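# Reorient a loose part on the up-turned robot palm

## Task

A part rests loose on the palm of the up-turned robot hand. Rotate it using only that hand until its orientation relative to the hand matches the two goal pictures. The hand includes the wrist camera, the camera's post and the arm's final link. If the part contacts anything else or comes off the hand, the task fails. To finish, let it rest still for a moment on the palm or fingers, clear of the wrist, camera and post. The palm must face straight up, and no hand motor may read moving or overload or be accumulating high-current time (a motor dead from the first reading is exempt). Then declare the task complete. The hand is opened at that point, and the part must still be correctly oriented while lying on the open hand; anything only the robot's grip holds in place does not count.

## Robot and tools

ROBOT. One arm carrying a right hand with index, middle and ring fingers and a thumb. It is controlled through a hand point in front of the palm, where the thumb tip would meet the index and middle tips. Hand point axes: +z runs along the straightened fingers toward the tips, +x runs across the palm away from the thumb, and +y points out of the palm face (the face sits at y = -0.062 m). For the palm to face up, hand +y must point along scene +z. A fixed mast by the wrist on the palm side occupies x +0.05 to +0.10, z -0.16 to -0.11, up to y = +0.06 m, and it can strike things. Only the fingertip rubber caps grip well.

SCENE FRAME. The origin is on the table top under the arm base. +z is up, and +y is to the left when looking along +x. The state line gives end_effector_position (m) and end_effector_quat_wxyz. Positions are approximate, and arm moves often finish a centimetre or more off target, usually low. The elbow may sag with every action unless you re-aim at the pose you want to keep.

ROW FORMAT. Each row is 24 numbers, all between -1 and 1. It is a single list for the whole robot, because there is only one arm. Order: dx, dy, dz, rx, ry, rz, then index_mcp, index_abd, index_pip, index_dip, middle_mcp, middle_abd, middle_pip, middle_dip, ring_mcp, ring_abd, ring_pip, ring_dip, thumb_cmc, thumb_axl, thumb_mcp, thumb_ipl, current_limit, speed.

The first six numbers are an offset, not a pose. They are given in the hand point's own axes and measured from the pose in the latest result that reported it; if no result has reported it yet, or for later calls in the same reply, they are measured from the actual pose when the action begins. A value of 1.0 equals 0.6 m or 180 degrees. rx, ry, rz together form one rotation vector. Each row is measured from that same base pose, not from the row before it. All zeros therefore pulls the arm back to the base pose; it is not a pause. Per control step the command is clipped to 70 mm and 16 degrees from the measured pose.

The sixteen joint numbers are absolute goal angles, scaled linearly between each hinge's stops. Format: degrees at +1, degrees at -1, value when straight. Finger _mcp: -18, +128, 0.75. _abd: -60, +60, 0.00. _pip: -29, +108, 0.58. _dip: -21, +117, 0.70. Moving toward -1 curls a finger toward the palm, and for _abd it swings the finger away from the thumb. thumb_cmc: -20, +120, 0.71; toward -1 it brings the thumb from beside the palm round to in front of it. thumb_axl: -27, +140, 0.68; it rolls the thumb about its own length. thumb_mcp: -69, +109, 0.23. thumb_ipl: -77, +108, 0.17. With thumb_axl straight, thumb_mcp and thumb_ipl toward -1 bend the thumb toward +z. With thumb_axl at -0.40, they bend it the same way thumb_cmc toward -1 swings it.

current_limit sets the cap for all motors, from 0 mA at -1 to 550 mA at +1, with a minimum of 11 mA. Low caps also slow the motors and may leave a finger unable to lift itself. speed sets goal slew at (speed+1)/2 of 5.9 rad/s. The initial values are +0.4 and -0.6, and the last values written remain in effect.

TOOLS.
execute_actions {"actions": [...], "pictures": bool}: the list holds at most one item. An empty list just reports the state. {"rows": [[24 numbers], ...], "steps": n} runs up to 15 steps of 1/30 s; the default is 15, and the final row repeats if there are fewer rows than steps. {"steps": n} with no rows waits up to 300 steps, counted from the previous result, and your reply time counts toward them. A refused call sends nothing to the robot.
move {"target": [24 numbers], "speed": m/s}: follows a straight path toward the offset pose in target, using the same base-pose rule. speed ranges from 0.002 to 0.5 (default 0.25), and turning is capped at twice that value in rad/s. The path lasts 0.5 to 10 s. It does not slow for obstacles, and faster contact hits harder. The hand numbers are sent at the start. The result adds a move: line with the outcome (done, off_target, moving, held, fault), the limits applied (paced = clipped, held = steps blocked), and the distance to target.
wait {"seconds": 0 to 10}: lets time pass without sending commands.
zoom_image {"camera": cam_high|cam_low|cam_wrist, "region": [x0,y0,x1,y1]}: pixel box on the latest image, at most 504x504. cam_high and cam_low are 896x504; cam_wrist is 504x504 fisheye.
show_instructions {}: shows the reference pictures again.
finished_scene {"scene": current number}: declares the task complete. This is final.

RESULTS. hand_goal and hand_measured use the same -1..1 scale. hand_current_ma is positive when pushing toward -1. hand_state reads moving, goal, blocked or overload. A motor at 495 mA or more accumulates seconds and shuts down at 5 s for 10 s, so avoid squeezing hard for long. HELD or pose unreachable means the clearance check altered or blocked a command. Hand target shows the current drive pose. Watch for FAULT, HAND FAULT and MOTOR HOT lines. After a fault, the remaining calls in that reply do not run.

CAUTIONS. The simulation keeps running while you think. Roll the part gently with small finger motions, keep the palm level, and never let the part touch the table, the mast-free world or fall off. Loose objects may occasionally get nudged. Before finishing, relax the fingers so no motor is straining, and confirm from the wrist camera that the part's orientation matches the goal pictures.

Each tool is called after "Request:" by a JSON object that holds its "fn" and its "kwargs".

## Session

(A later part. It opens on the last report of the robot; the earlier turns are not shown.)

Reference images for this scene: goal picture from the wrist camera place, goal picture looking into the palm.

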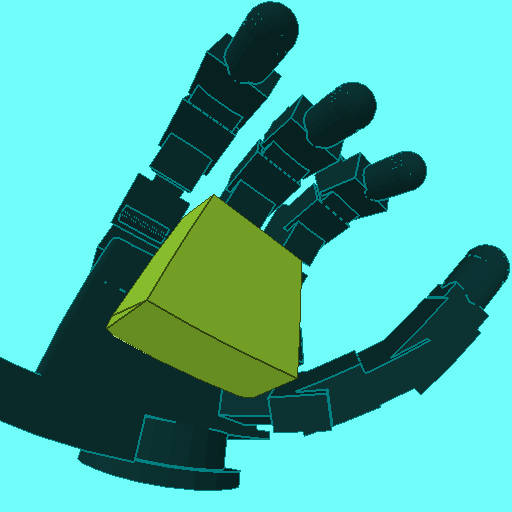

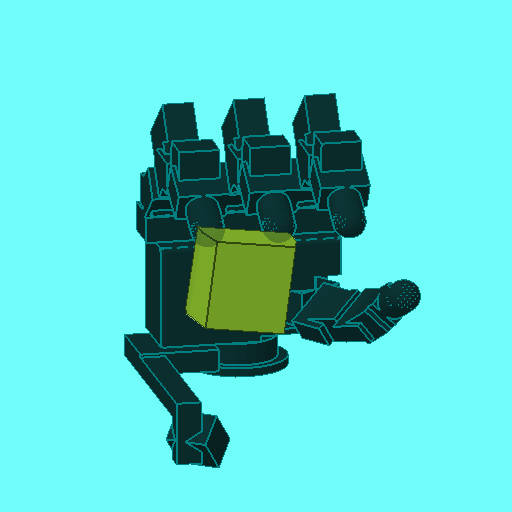

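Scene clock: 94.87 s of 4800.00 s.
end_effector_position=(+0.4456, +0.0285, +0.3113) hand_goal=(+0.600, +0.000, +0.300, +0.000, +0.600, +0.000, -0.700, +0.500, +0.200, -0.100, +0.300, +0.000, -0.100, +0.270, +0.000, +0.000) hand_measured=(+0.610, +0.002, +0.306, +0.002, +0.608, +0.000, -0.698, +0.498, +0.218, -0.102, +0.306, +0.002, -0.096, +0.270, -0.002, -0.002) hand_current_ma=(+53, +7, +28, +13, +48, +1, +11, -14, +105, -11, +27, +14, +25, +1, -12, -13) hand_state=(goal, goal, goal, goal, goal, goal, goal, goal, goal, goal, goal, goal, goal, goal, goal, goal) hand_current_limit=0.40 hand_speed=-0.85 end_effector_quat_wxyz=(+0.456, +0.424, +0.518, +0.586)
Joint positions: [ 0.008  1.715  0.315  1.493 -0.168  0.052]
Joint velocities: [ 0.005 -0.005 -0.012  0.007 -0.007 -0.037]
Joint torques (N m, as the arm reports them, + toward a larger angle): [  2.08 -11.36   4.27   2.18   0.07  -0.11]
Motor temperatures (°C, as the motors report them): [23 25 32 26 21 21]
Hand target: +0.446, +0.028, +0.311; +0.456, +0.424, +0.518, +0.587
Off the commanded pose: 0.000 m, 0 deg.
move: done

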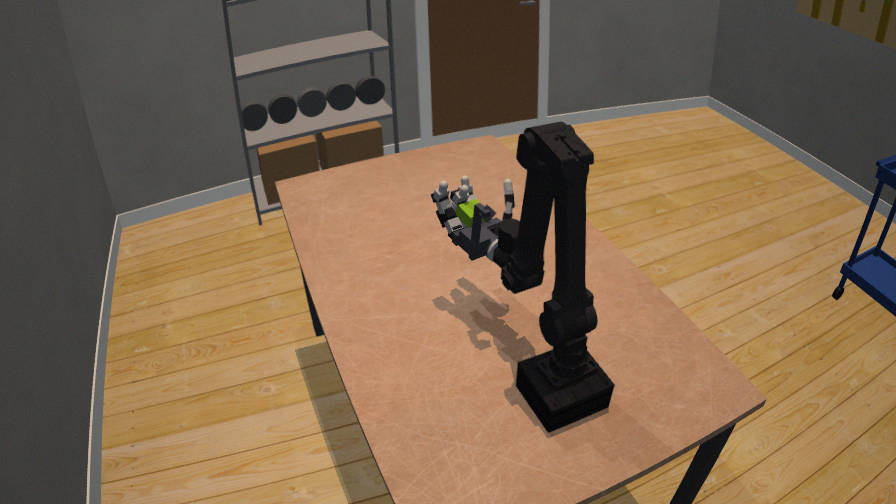

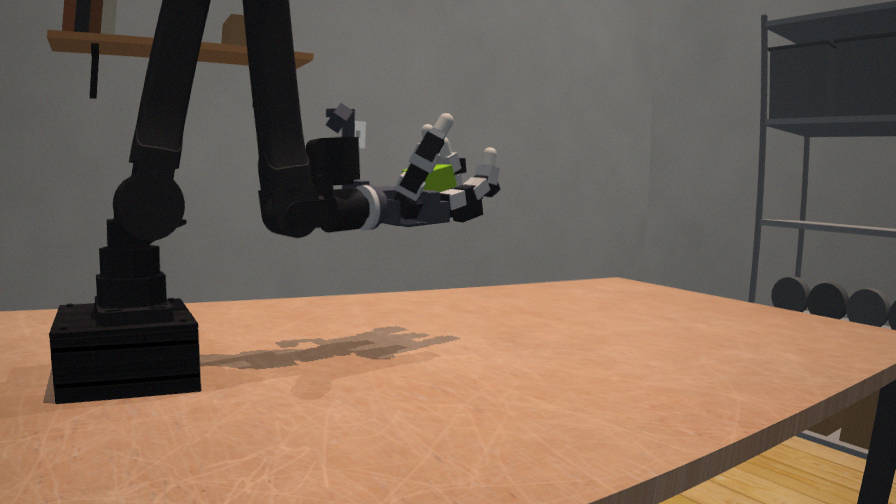

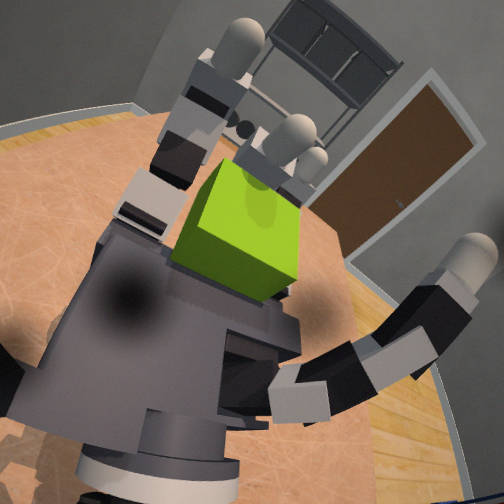

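Request:
{"fn": "move", "kwargs": {"target": [0,0,0,0,0,0,0.45,0,0.3,0.0,0.15,0,-0.6,0.6,0.2,-0.1,0.3,0.0,-0.1,0.27,0.0,0.0,0.4,-0.85], "speed": 0.1}}

Scene clock: 99.60 s of 4800.00 s.
end_effector_position=(+0.4456, +0.0285, +0.3113) hand_goal=(+0.450, +0.000, +0.300, +0.000, +0.150, +0.000, -0.600, +0.600, +0.200, -0.100, +0.300, +0.000, -0.100, +0.270, +0.000, +0.000) hand_measured=(+0.476, +0.002, +0.306, +0.002, +0.274, +0.006, -0.596, +0.596, +0.216, -0.102, +0.306, +0.002, -0.096, +0.270, -0.002, -0.002) hand_current_ma=(+144, +7, +28, +13, +385, +30, +20, -17, +103, -11, +27, +14, +25, +1, -12, -13) hand_state=(blocked, goal, goal, goal, blocked, goal, goal, goal, goal, goal, goal, goal, goal, goal, goal, goal) hand_current_limit=0.40 hand_speed=-0.85 end_effector_quat_wxyz=(+0.456, +0.424, +0.518, +0.586)
Joint positions: [ 0.008  1.715  0.315  1.493 -0.168  0.052]
Joint velocities: [-0.005 -0.024 -0.012 -0.007 -0.022 -0.022]
Joint torques (N m, as the arm reports them, + toward a larger angle): [  1.88 -11.71   4.29   2.18   0.09  -0.11]
Motor temperatures (°C, as the motors report them): [23 25 31 26 21 21]
Hand target: +0.446, +0.029, +0.311; +0.456, +0.424, +0.518, +0.586
Off the commanded pose: 0.000 m, 0 deg.
move: done

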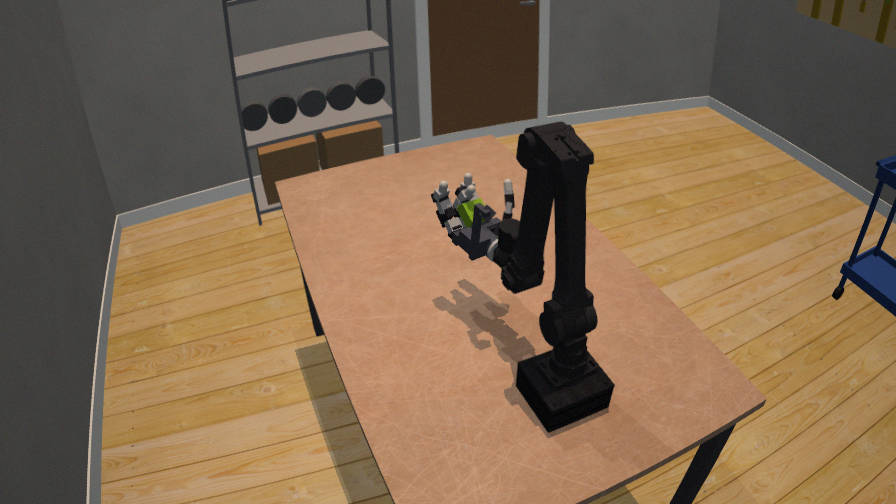

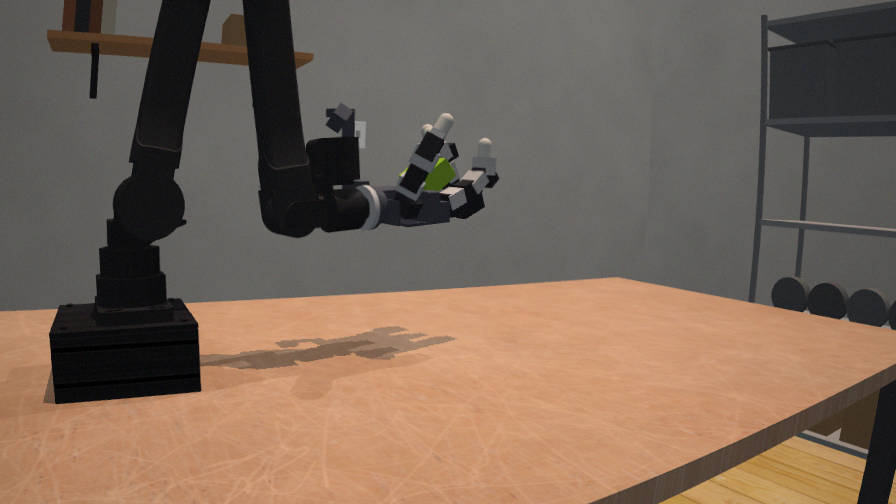

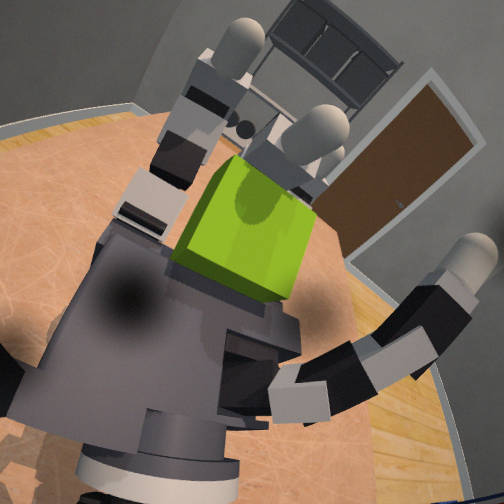

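Request:
{"fn": "move", "kwargs": {"target": [0,0,0,0,0,0,0.95,0,-0.5,0.3,0.95,0,-0.6,0.6,0.2,-0.1,0.3,0.0,-0.1,0.27,0.0,0.0,0.4,-0.8], "speed": 0.1}}

Request:
{"fn": "move", "kwargs": {"target": [0,0,0,0,0,0,0.95,0,-1,0.3,0.95,0,-1,0.3,0.2,-0.1,0.3,0.0,-0.1,0.27,0.0,0.0,0.4,-0.85], "speed": 0.1}}

Scene clock: 107.70 s of 4800.00 s.
end_effector_position=(+0.4456, +0.0285, +0.3113) hand_goal=(+0.950, +0.000, -0.500, +0.300, +0.950, +0.000, -0.600, +0.600, +0.200, -0.100, +0.300, +0.000, -0.100, +0.270, +0.000, +0.000) hand_measured=(+0.958, +0.002, -0.494, +0.298, +0.956, +0.004, -0.598, +0.598, +0.216, -0.102, +0.306, +0.002, -0.096, +0.270, -0.002, -0.002) hand_current_ma=(+48, +7, +29, -13, +40, +15, +8, -13, +103, -11, +27, +14, +25, +1, -12, -13) hand_state=(goal, goal, goal, goal, goal, goal, goal, goal, goal, goal, goal, goal, goal, goal, goal, goal) hand_current_limit=0.40 hand_speed=-0.80 end_effector_quat_wxyz=(+0.456, +0.424, +0.518, +0.586)
Joint positions: [ 0.008  1.715  0.315  1.493 -0.168  0.052]
Joint velocities: [ 0.005 -0.015 -0.007 -0.017 -0.007 -0.022]
Joint torques (N m, as the arm reports them, + toward a larger angle): [  2.01 -11.06   4.38   2.23   0.09  -0.12]
Motor temperatures (°C, as the motors report them): [23 25 31 25 21 21]
Hand target: +0.446, +0.029, +0.311; +0.456, +0.424, +0.518, +0.586
Off the commanded pose: 0.000 m, 0 deg.
move: done

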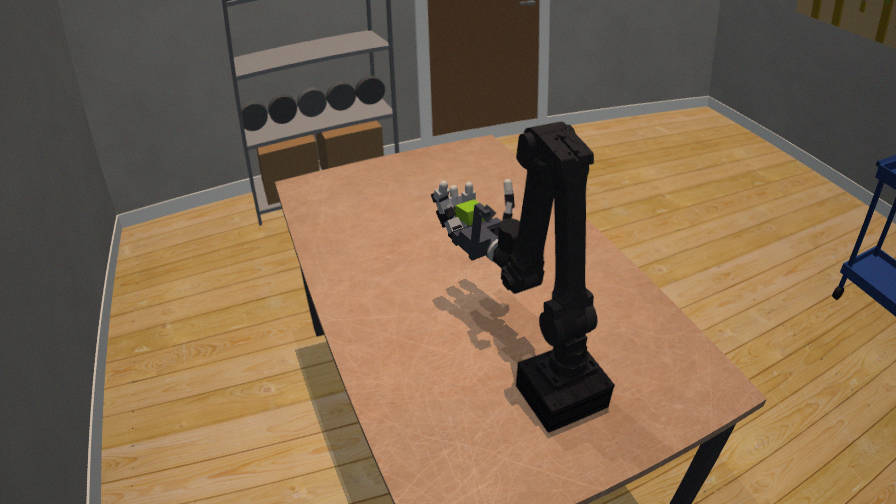

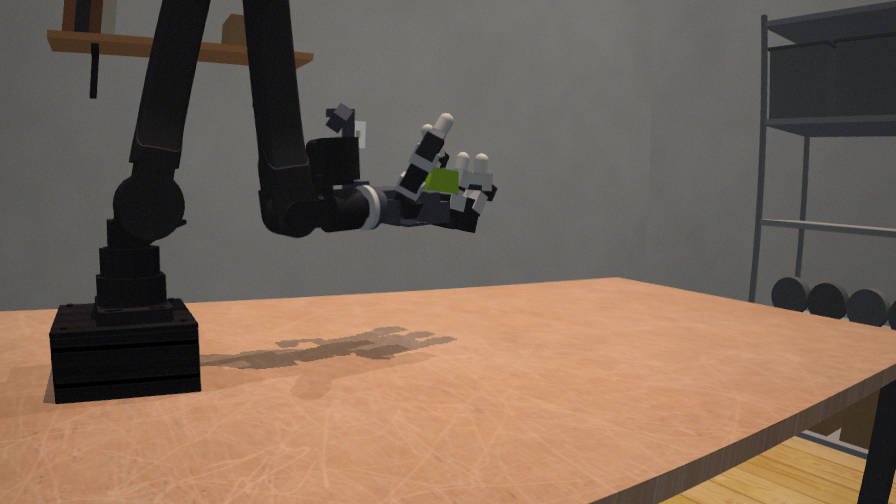

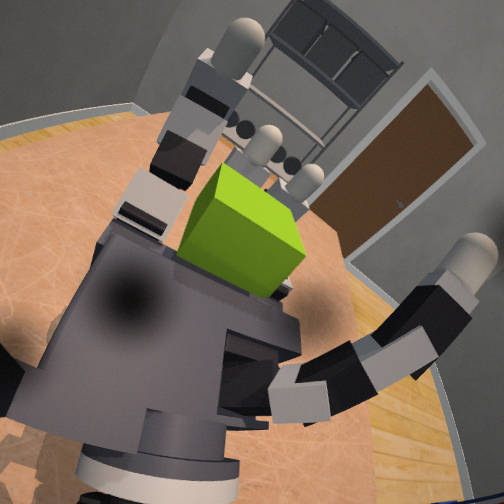

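Scene clock: 109.30 s of 4800.00 s.
end_effector_position=(+0.4456, +0.0285, +0.3113) hand_goal=(+0.950, +0.000, -1.000, +0.300, +0.950, +0.000, -1.000, +0.300, +0.200, -0.100, +0.300, +0.000, -0.100, +0.270, +0.000, +0.000) hand_measured=(+0.958, +0.002, -0.994, +0.298, +0.956, +0.004, -0.972, +0.306, +0.216, -0.102, +0.306, +0.002, -0.096, +0.270, -0.002, -0.002) hand_current_ma=(+48, +7, +26, -13, +40, +15, +143, +35, +103, -11, +27, +14, +25, +1, -12, -13) hand_state=(goal, goal, goal, goal, goal, goal, blocked, goal, goal, goal, goal, goal, goal, goal, goal, goal) hand_current_limit=0.40 hand_speed=-0.85 end_effector_quat_wxyz=(+0.456, +0.424, +0.518, +0.586)
Joint positions: [ 0.008  1.715  0.315  1.493 -0.168  0.052]
Joint velocities: [-0.005 -0.015  0.007 -0.002  0.037 -0.007]
Joint torques (N m, as the arm reports them, + toward a larger angle): [  2.03 -11.33   4.28   2.2    0.07  -0.11]
Motor temperatures (°C, as the motors report them): [23 25 30 25 21 21]
Hand target: +0.446, +0.029, +0.311; +0.456, +0.424, +0.518, +0.586
Off the commanded pose: 0.000 m, 0 deg.
move: done

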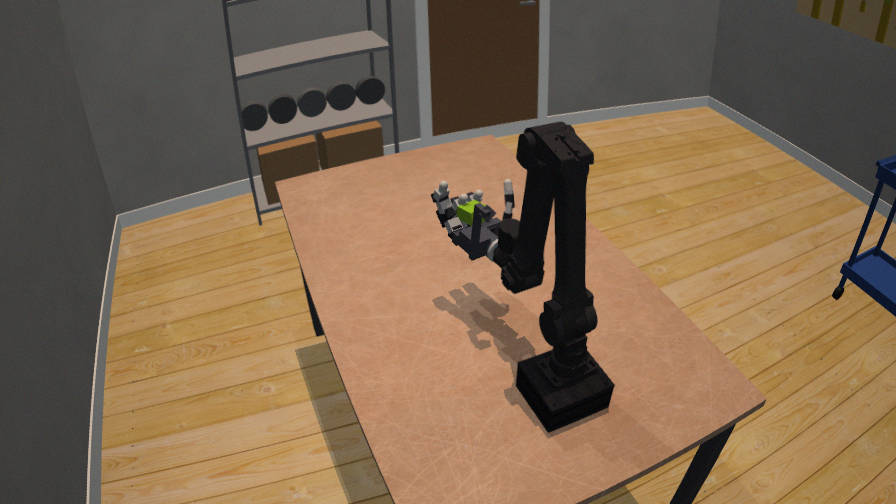

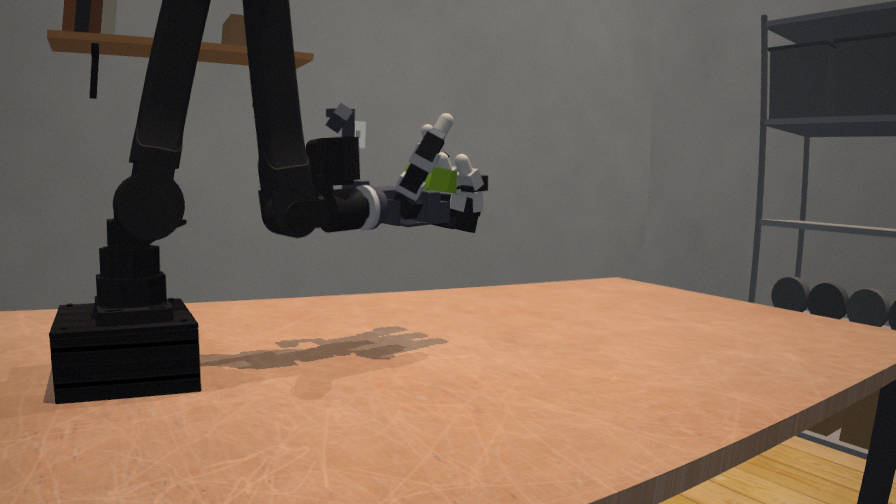

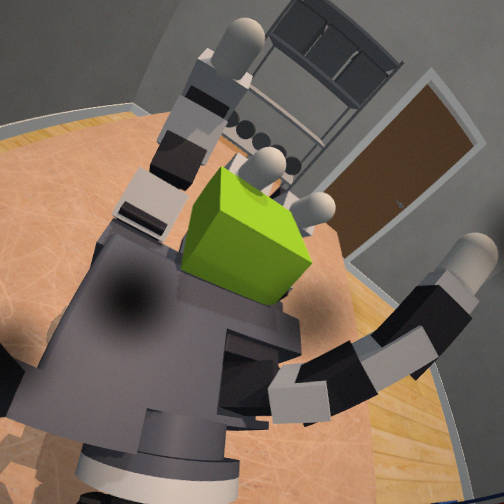

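Now raise the knuckles with this hook held.

Request:
{"fn": "move", "kwargs": {"target": [0,0,0,0,0,0,0.5,0,-0.9,0.5,0.4,0,-0.9,0.5,0.2,-0.1,0.3,0.0,-0.1,0.27,0.0,0.0,0.4,-0.85], "speed": 0.1}}

Scene clock: 114.20 s of 4800.00 s.
end_effector_position=(+0.4456, +0.0285, +0.3113) hand_goal=(+0.500, +0.000, -0.900, +0.500, +0.400, +0.000, -0.900, +0.500, +0.200, -0.100, +0.300, +0.000, -0.100, +0.270, +0.000, +0.000) hand_measured=(+0.520, +0.002, -0.902, +0.498, +0.422, +0.002, -0.900, +0.498, +0.216, -0.102, +0.306, +0.002, -0.096, +0.270, -0.002, -0.002) hand_current_ma=(+104, +7, -8, -13, +127, +9, +3, -9, +103, -11, +27, +14, +25, +1, -12, -13) hand_state=(goal, goal, goal, goal, blocked, goal, goal, goal, goal, goal, goal, goal, goal, goal, goal, goal) hand_current_limit=0.40 hand_speed=-0.85 end_effector_quat_wxyz=(+0.456, +0.424, +0.518, +0.586)
Joint positions: [ 0.008  1.715  0.315  1.493 -0.168  0.052]
Joint velocities: [-0.034 -0.005 -0.007  0.002  0.081  0.007]
Joint torques (N m, as the arm reports them, + toward a larger angle): [  2.13 -11.29   4.19   2.14   0.06  -0.13]
Motor temperatures (°C, as the motors report them): [23 25 30 25 21 21]
Hand target: +0.446, +0.029, +0.311; +0.456, +0.424, +0.518, +0.586
Off the commanded pose: 0.000 m, 0 deg.
move: done

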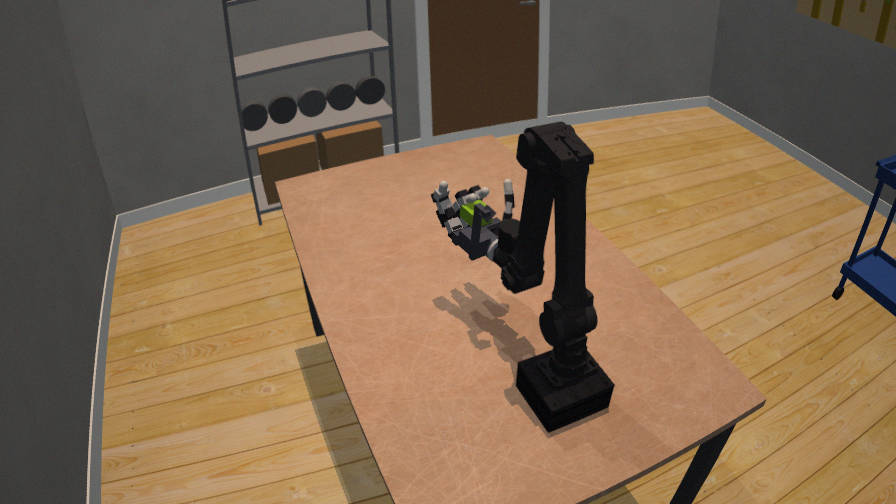

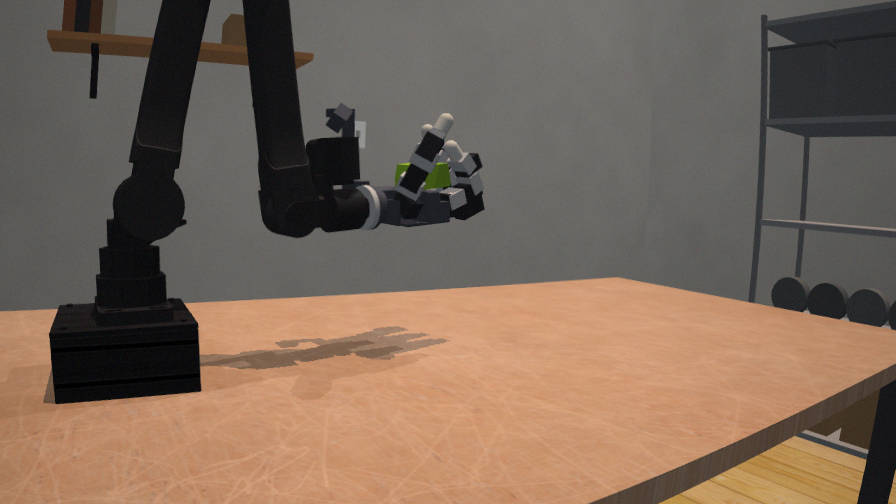

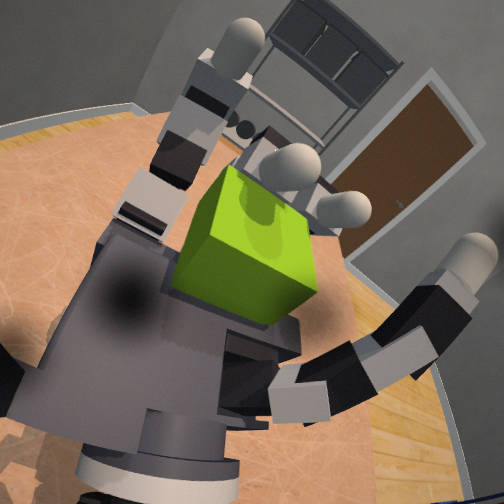

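Request:
{"fn": "move", "kwargs": {"target": [0,0,0,0,0,0,0.6,0,0.0,0.3,-0.4,0,0.3,0.5,0.2,-0.1,0.3,0.0,-0.55,0.27,0.0,0.0,0.4,-0.85], "speed": 0.1}}

Scene clock: 121.07 s of 4800.00 s.
end_effector_position=(+0.4456, +0.0285, +0.3113) hand_goal=(+0.600, +0.000, +0.000, +0.300, -0.400, +0.000, +0.300, +0.500, +0.200, -0.100, +0.300, +0.000, -0.550, +0.270, +0.000, +0.000) hand_measured=(+0.610, +0.002, +0.000, +0.302, -0.212, +0.002, +0.298, +0.498, +0.216, -0.102, +0.306, +0.002, -0.530, +0.276, +0.014, -0.002) hand_current_ma=(+50, +7, -5, +12, +385, +7, -15, -9, +103, -11, +27, +14, +111, +33, +102, -13) hand_state=(goal, goal, goal, goal, blocked, goal, goal, goal, goal, goal, goal, goal, blocked, goal, goal, goal) hand_current_limit=0.40 hand_speed=-0.85 end_effector_quat_wxyz=(+0.456, +0.424, +0.519, +0.586)
Joint positions: [ 0.008  1.715  0.315  1.493 -0.168  0.051]
Joint velocities: [ 0.005  0.005 -0.002  0.012  0.022 -0.007]
Joint torques (N m, as the arm reports them, + toward a larger angle): [  1.95 -11.39   4.23   2.06   0.09  -0.09]
Motor temperatures (°C, as the motors report them): [23 25 30 25 21 21]
Hand target: +0.446, +0.029, +0.311; +0.456, +0.424, +0.519, +0.586
Off the commanded pose: 0.000 m, 0 deg.
move: done

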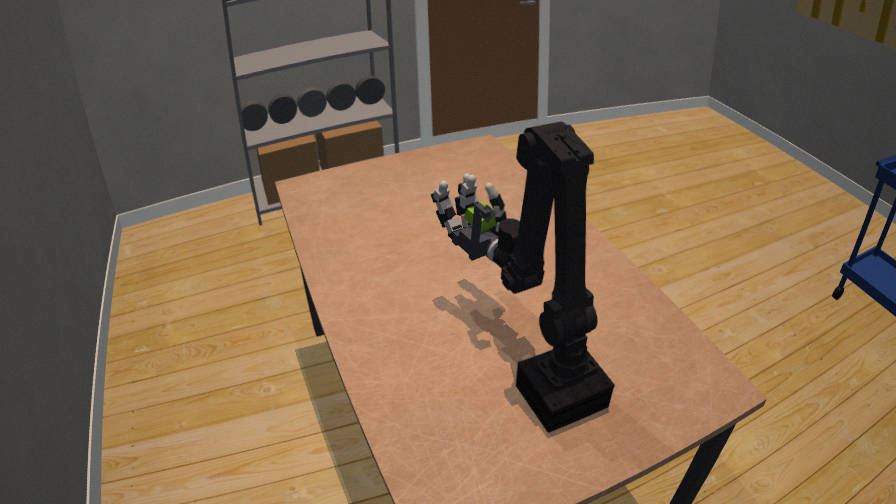

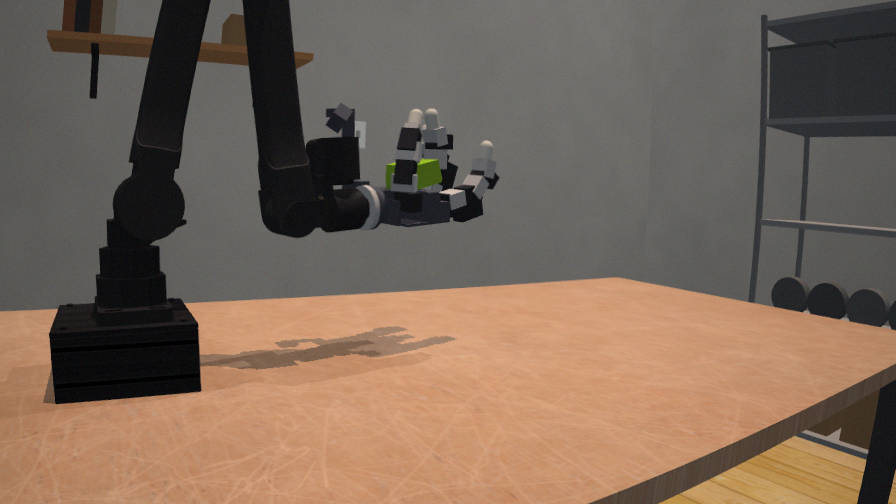

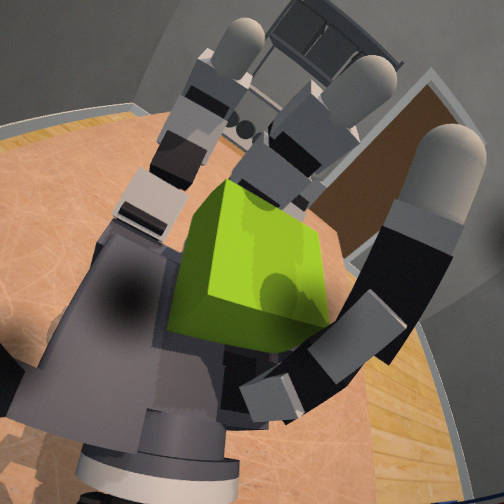

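Request:
{"fn": "move", "kwargs": {"target": [0,0,0,0.02,0,-0.01,-0.55,0,0.6,0.5,0.6,0,0.2,0.2,0.3,-0.1,0.3,0.0,0.4,0.27,0.0,0.0,0.4,-0.8], "speed": 0.1}}

Scene clock: 134.30 s of 4800.00 s.
end_effector_position=(+0.4485, +0.0325, +0.3115) hand_goal=(-0.550, +0.000, +0.600, +0.500, +0.600, +0.000, +0.200, +0.200, +0.300, -0.100, +0.300, +0.000, +0.400, +0.270, +0.000, +0.000) hand_measured=(-0.544, +0.002, +0.600, +0.498, +0.608, +0.002, +0.202, +0.202, +0.306, -0.102, +0.304, +0.002, +0.408, +0.274, +0.000, -0.002) hand_current_ma=(+34, +7, -3, -13, +48, +7, +13, +13, +41, -11, +25, +14, +41, +19, +4, -11) hand_state=(goal, goal, goal, goal, goal, goal, goal, goal, goal, goal, goal, goal, goal, goal, goal, goal) hand_current_limit=0.40 hand_speed=-0.80 end_effector_quat_wxyz=(+0.448, +0.427, +0.540, +0.570)
Joint positions: [ 0.006  1.646  0.31   1.376 -0.182  0.022]
Joint velocities: [-0.005 -0.005  0.007  0.002 -0.051 -0.007]
Joint torques (N m, as the arm reports them, + toward a larger angle): [  0.9  -12.32   4.08   1.59  -0.05  -0.25]
Motor temperatures (°C, as the motors report them): [23 25 30 25 21 21]
Hand target: +0.446, +0.029, +0.311; +0.451, +0.429, +0.543, +0.563
Off the commanded pose: 0.005 m, 1 deg.
move: done

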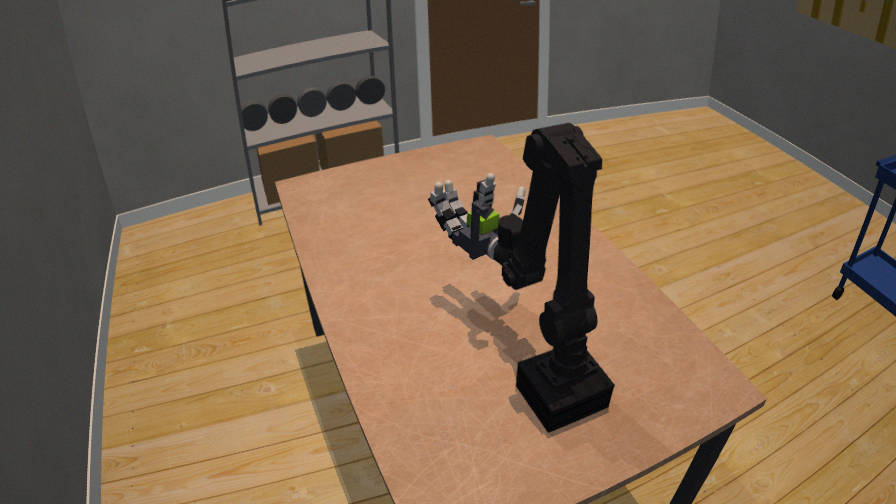

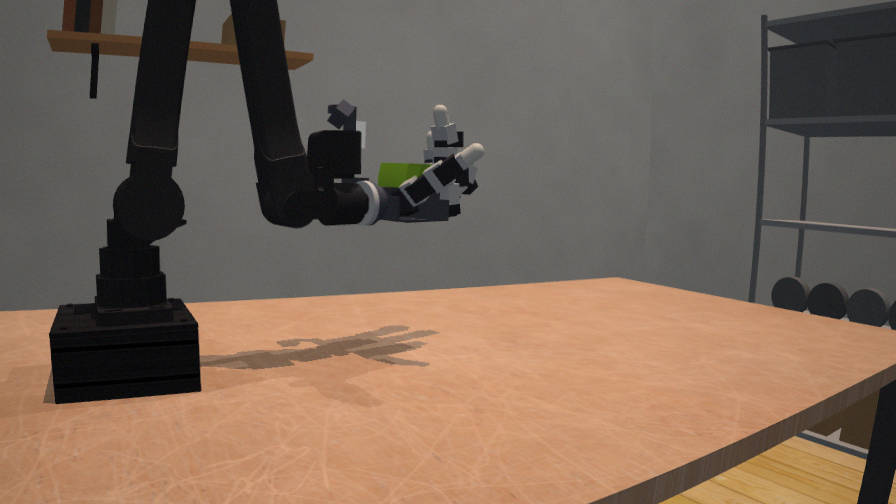

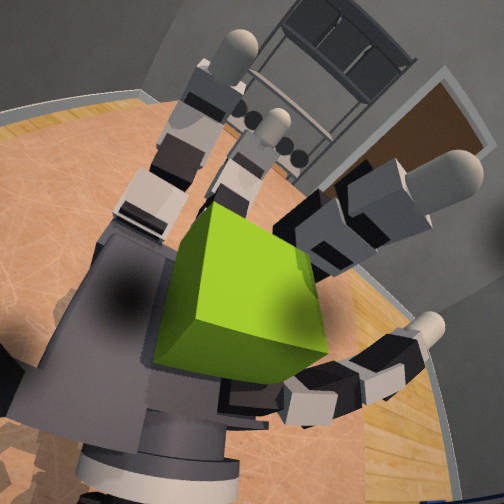

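Request:
{"fn": "move", "kwargs": {"target": [0,0,0,0,0,0,-0.55,0,0.6,0.5,0.6,0,0.0,0.2,0.5,-0.1,0.0,0.2,-0.6,0.27,0.2,0.15,0.4,-0.8], "speed": 0.1}}

Scene clock: 139.63 s of 4800.00 s.
end_effector_position=(+0.4485, +0.0325, +0.3115) hand_goal=(-0.550, +0.000, +0.600, +0.500, +0.600, +0.000, +0.000, +0.200, +0.500, -0.100, +0.000, +0.200, -0.600, +0.270, +0.200, +0.150) hand_measured=(-0.548, +0.002, +0.600, +0.498, +0.608, +0.002, +0.006, +0.202, +0.508, -0.102, +0.006, +0.196, -0.594, +0.272, +0.200, +0.148) hand_current_ma=(+15, +7, -3, -13, +48, +7, +34, +13, +43, -11, +31, -15, +28, +10, +2, -9) hand_state=(goal, goal, goal, goal, goal, goal, goal, goal, goal, goal, goal, goal, goal, goal, goal, goal) hand_current_limit=0.40 hand_speed=-0.80 end_effector_quat_wxyz=(+0.448, +0.427, +0.540, +0.570)
Joint positions: [ 0.006  1.646  0.31   1.376 -0.182  0.022]
Joint velocities: [-0.005 -0.015  0.002 -0.017  0.037 -0.066]
Joint torques (N m, as the arm reports them, + toward a larger angle): [  1.83 -10.92   4.85   2.12   0.06  -0.07]
Motor temperatures (°C, as the motors report them): [23 25 30 25 21 21]
Hand target: +0.449, +0.032, +0.312; +0.448, +0.427, +0.540, +0.570
Off the commanded pose: 0.000 m, 0 deg.
move: done

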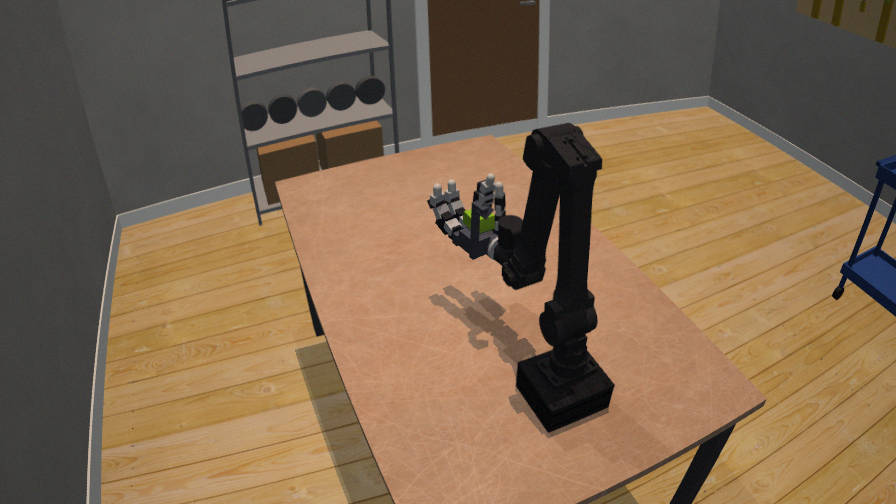

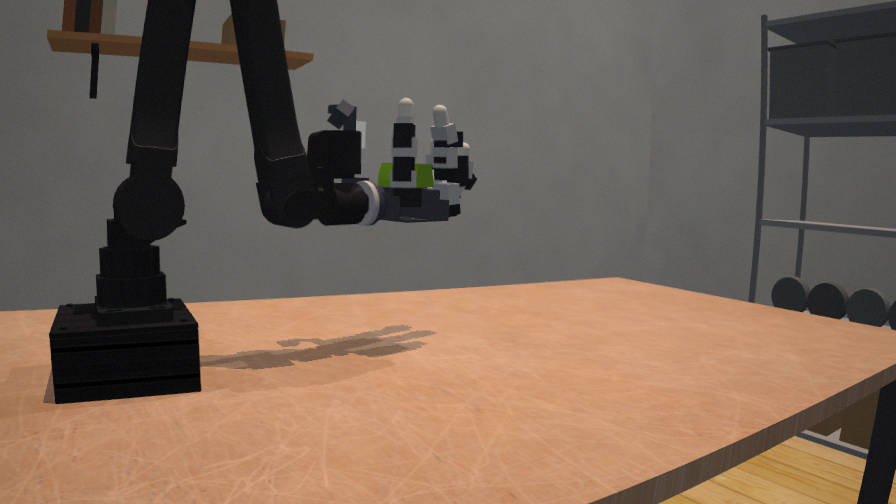

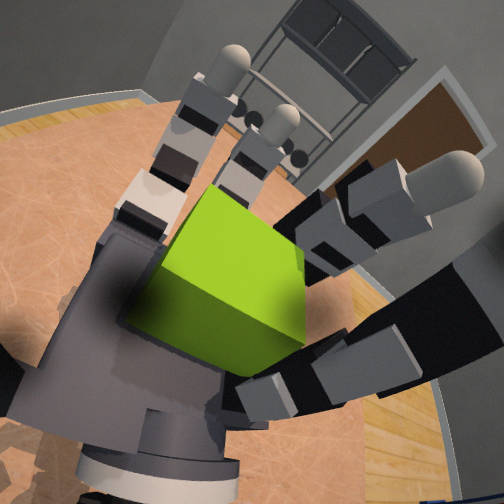

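Request:
{"fn": "move", "kwargs": {"target": [0,-0.03,-0.03,0.16,0,0.02,-0.6,0,0.6,0.5,0.7,0,0.0,0.0,0.65,-0.1,0.0,0.0,-0.85,0.27,0.2,0.15,0.4,-0.9], "speed": 0.08}}

Scene clock: 148.13 s of 4800.00 s.
end_effector_position=(+0.4203, +0.0319, +0.2661) hand_goal=(-0.600, +0.000, +0.600, +0.500, +0.700, +0.000, +0.000, +0.000, +0.650, -0.100, +0.000, +0.000, -0.850, +0.270, +0.200, +0.150) hand_measured=(-0.596, +0.002, +0.600, +0.498, +0.712, +0.002, +0.006, +0.002, +0.658, -0.102, +0.006, +0.004, -0.850, +0.272, +0.198, +0.148) hand_current_ma=(+18, +7, -3, -13, +66, +7, +33, +15, +49, -11, +29, +15, -2, +9, -8, -9) hand_state=(goal, goal, goal, goal, goal, goal, goal, goal, goal, goal, goal, goal, goal, goal, goal, goal) hand_current_limit=0.40 hand_speed=-0.90 end_effector_quat_wxyz=(+0.289, +0.550, +0.659, +0.422)
Joint positions: [-0.011  1.034  0.283  0.231 -0.215 -0.013]
Joint velocities: [-0.005 -0.015 -0.007 -0.007  0.022  0.022]
Joint torques (N m, as the arm reports them, + toward a larger angle): [ 1.27 -6.37 12.81  1.64 -0.27 -0.17]
Motor temperatures (°C, as the motors report them): [23 25 30 25 21 21]
Hand target: +0.431, +0.029, +0.294; +0.308, +0.540, +0.653, +0.433
Off the commanded pose: 0.029 m, 3 deg.
move: off_target

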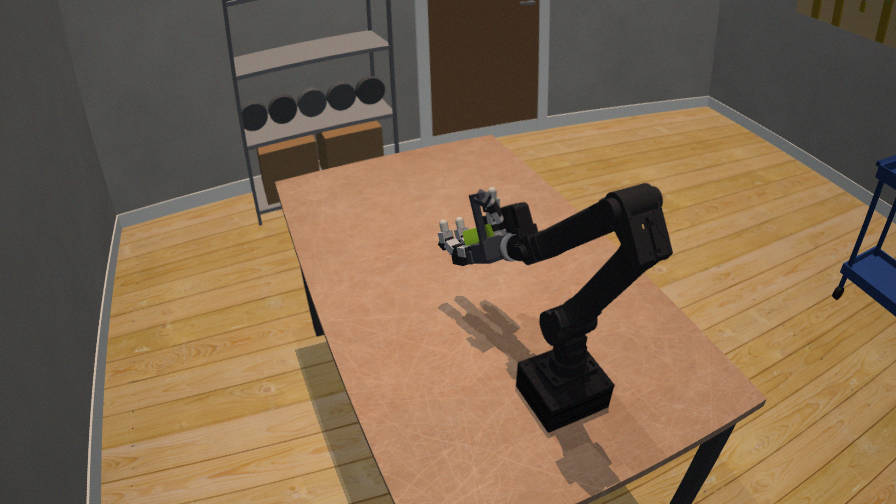

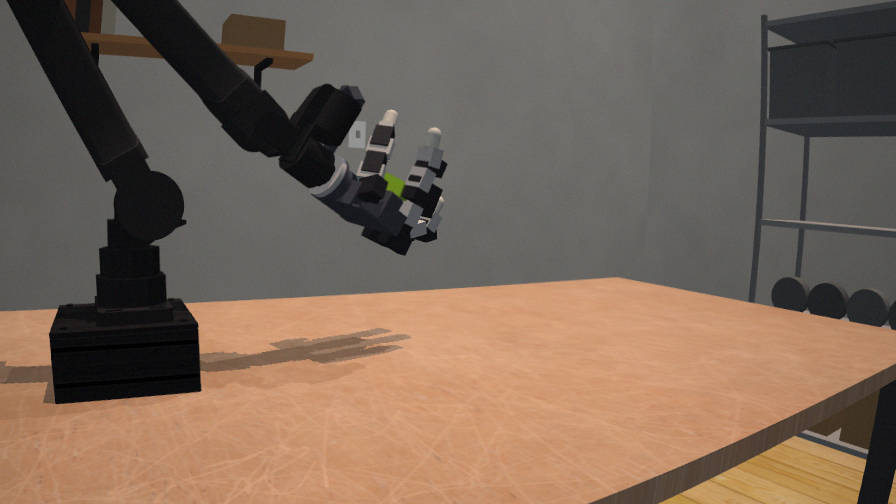

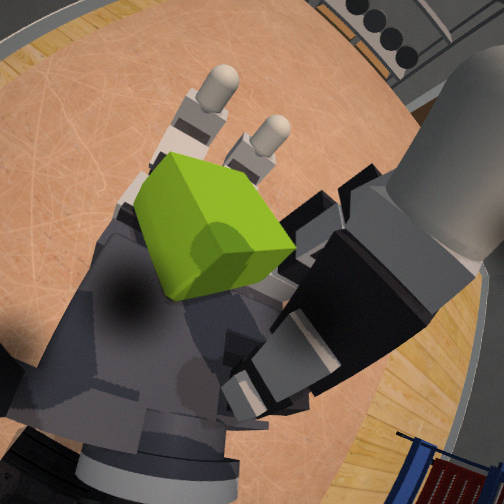

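Request:
{"fn": "move", "kwargs": {"target": [0,0,0,0.03,0.03,0.08,-0.6,0,0.6,0.5,0.7,0,0.0,0.0,0.65,-0.1,0.15,0.0,-0.1,0.27,0.0,0.0,0.4,-0.7], "speed": 0.08}}

Scene clock: 155.00 s of 4800.00 s.
end_effector_position=(+0.4020, +0.0319, +0.2312) hand_goal=(-0.600, +0.000, +0.600, +0.500, +0.700, +0.000, +0.000, +0.000, +0.650, -0.100, +0.150, +0.000, -0.100, +0.270, +0.000, +0.000) hand_measured=(-0.596, +0.034, +0.600, +0.498, +0.712, +0.002, +0.006, +0.002, +0.658, -0.100, +0.150, +0.004, -0.420, +0.260, -0.004, +0.000) hand_current_ma=(+23, +146, -3, -13, +66, +7, +33, +15, +49, -5, +1, +15, -385, -63, -32, +0) hand_state=(goal, blocked, goal, goal, goal, goal, goal, goal, goal, goal, goal, goal, blocked, goal, goal, goal) hand_current_limit=0.40 hand_speed=-0.70 end_effector_quat_wxyz=(+0.162, +0.630, +0.627, +0.428)
Joint positions: [-0.011  0.967  0.283  0.017 -0.317  0.202]
Joint velocities: [-0.005 -0.015  0.002 -0.012 -0.095  0.022]
Joint torques (N m, as the arm reports them, + toward a larger angle): [ 1.94 -6.02 14.37  1.31 -0.33  0.03]
Motor temperatures (°C, as the motors report them): [23 25 33 25 21 21]
Hand target: +0.418, +0.032, +0.267; +0.177, +0.620, +0.617, +0.451
Off the commanded pose: 0.039 m, 3 deg.
move: off_target

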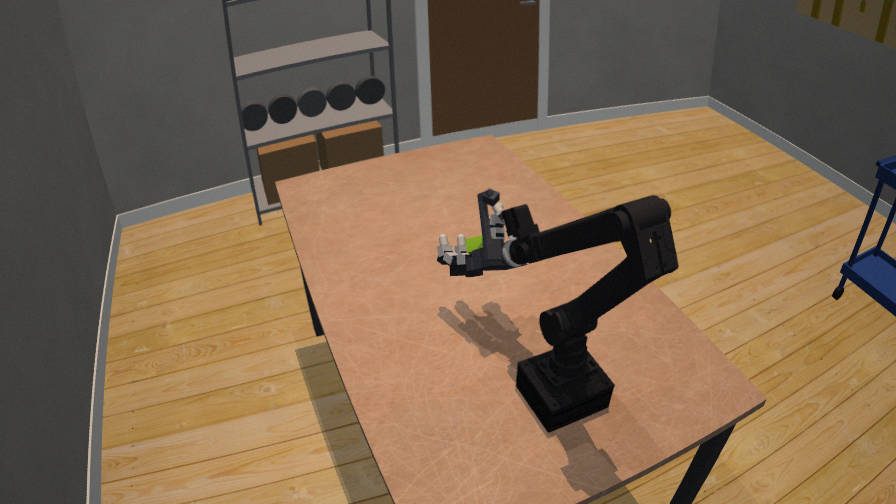

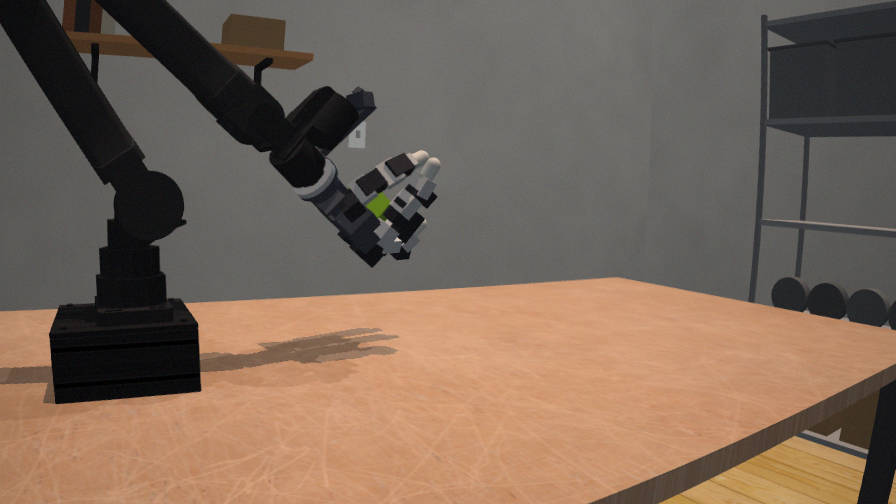

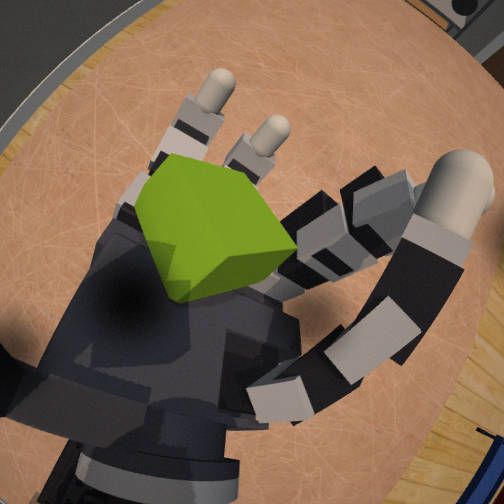

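Request:
{"fn": "move", "kwargs": {"target": [0,0,0,0,0,0,-0.6,-0.3,0.6,0.5,0.7,0,0.25,-0.2,0.65,-0.1,0.25,-0.2,-0.1,0.27,0.3,0.3,0.4,-0.85], "speed": 0.08}}

Scene clock: 162.30 s of 4800.00 s.
end_effector_position=(+0.4019, +0.0317, +0.2310) hand_goal=(-0.600, -0.300, +0.600, +0.500, +0.700, +0.000, +0.250, -0.200, +0.650, -0.100, +0.250, -0.200, -0.100, +0.270, +0.300, +0.300) hand_measured=(-0.600, +0.034, +0.600, +0.500, +0.712, +0.002, +0.250, -0.196, +0.658, -0.100, +0.250, -0.196, -0.420, +0.260, -0.004, +0.024) hand_current_ma=(+5, +385, -3, -4, +66, +7, +0, +18, +49, -5, +0, +19, -385, -63, -385, -385) hand_state=(goal, blocked, goal, goal, goal, goal, goal, goal, goal, goal, goal, goal, blocked, goal, blocked, blocked) hand_current_limit=0.40 hand_speed=-0.85 end_effector_quat_wxyz=(+0.162, +0.631, +0.626, +0.429)
Joint positions: [-0.011  0.967  0.283  0.016 -0.317  0.205]
Joint velocities: [-0.015 -0.015  0.002 -0.002 -0.022  0.081]
Joint torques (N m, as the arm reports them, + toward a larger angle): [ 2.2  -4.39  9.97  1.96 -0.18 -0.2 ]
Motor temperatures (°C, as the motors report them): [23 25 36 25 21 21]
Hand target: +0.402, +0.032, +0.231; +0.162, +0.630, +0.627, +0.428
Off the commanded pose: 0.000 m, 0 deg.
move: done

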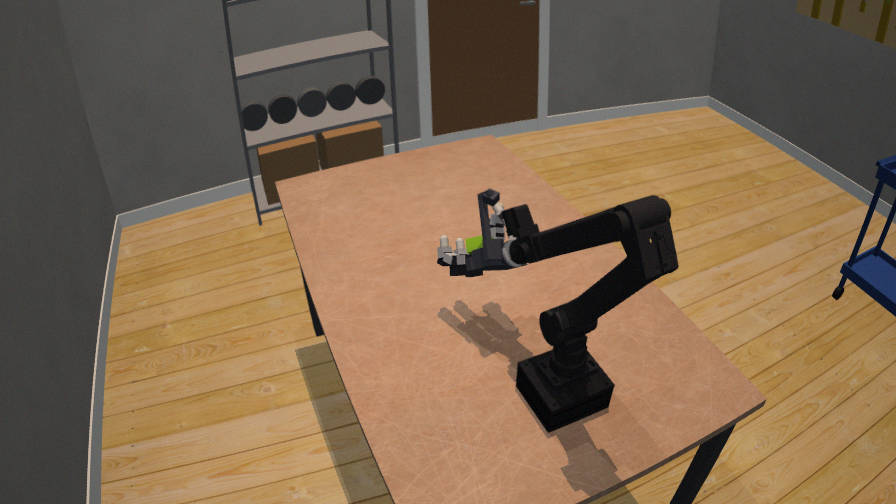

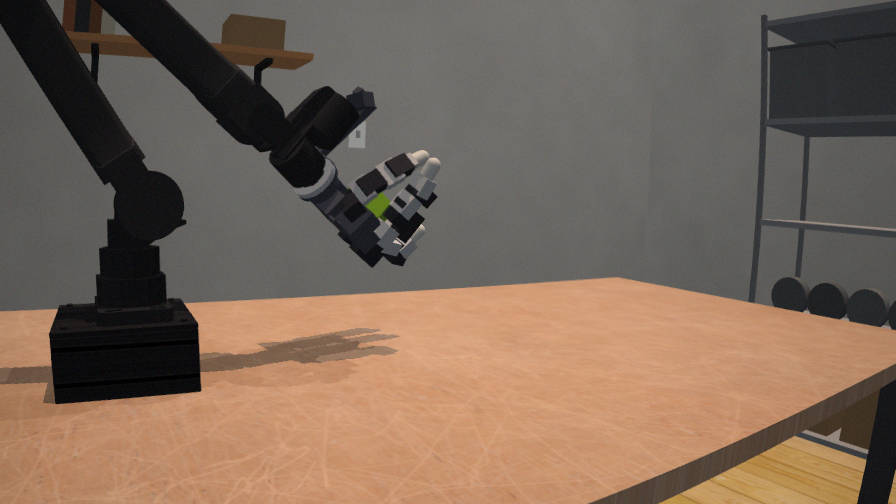

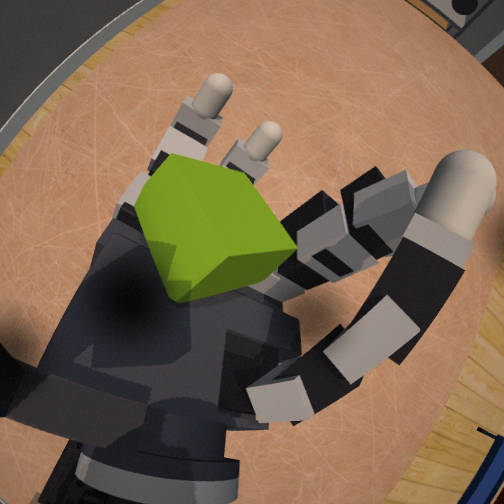

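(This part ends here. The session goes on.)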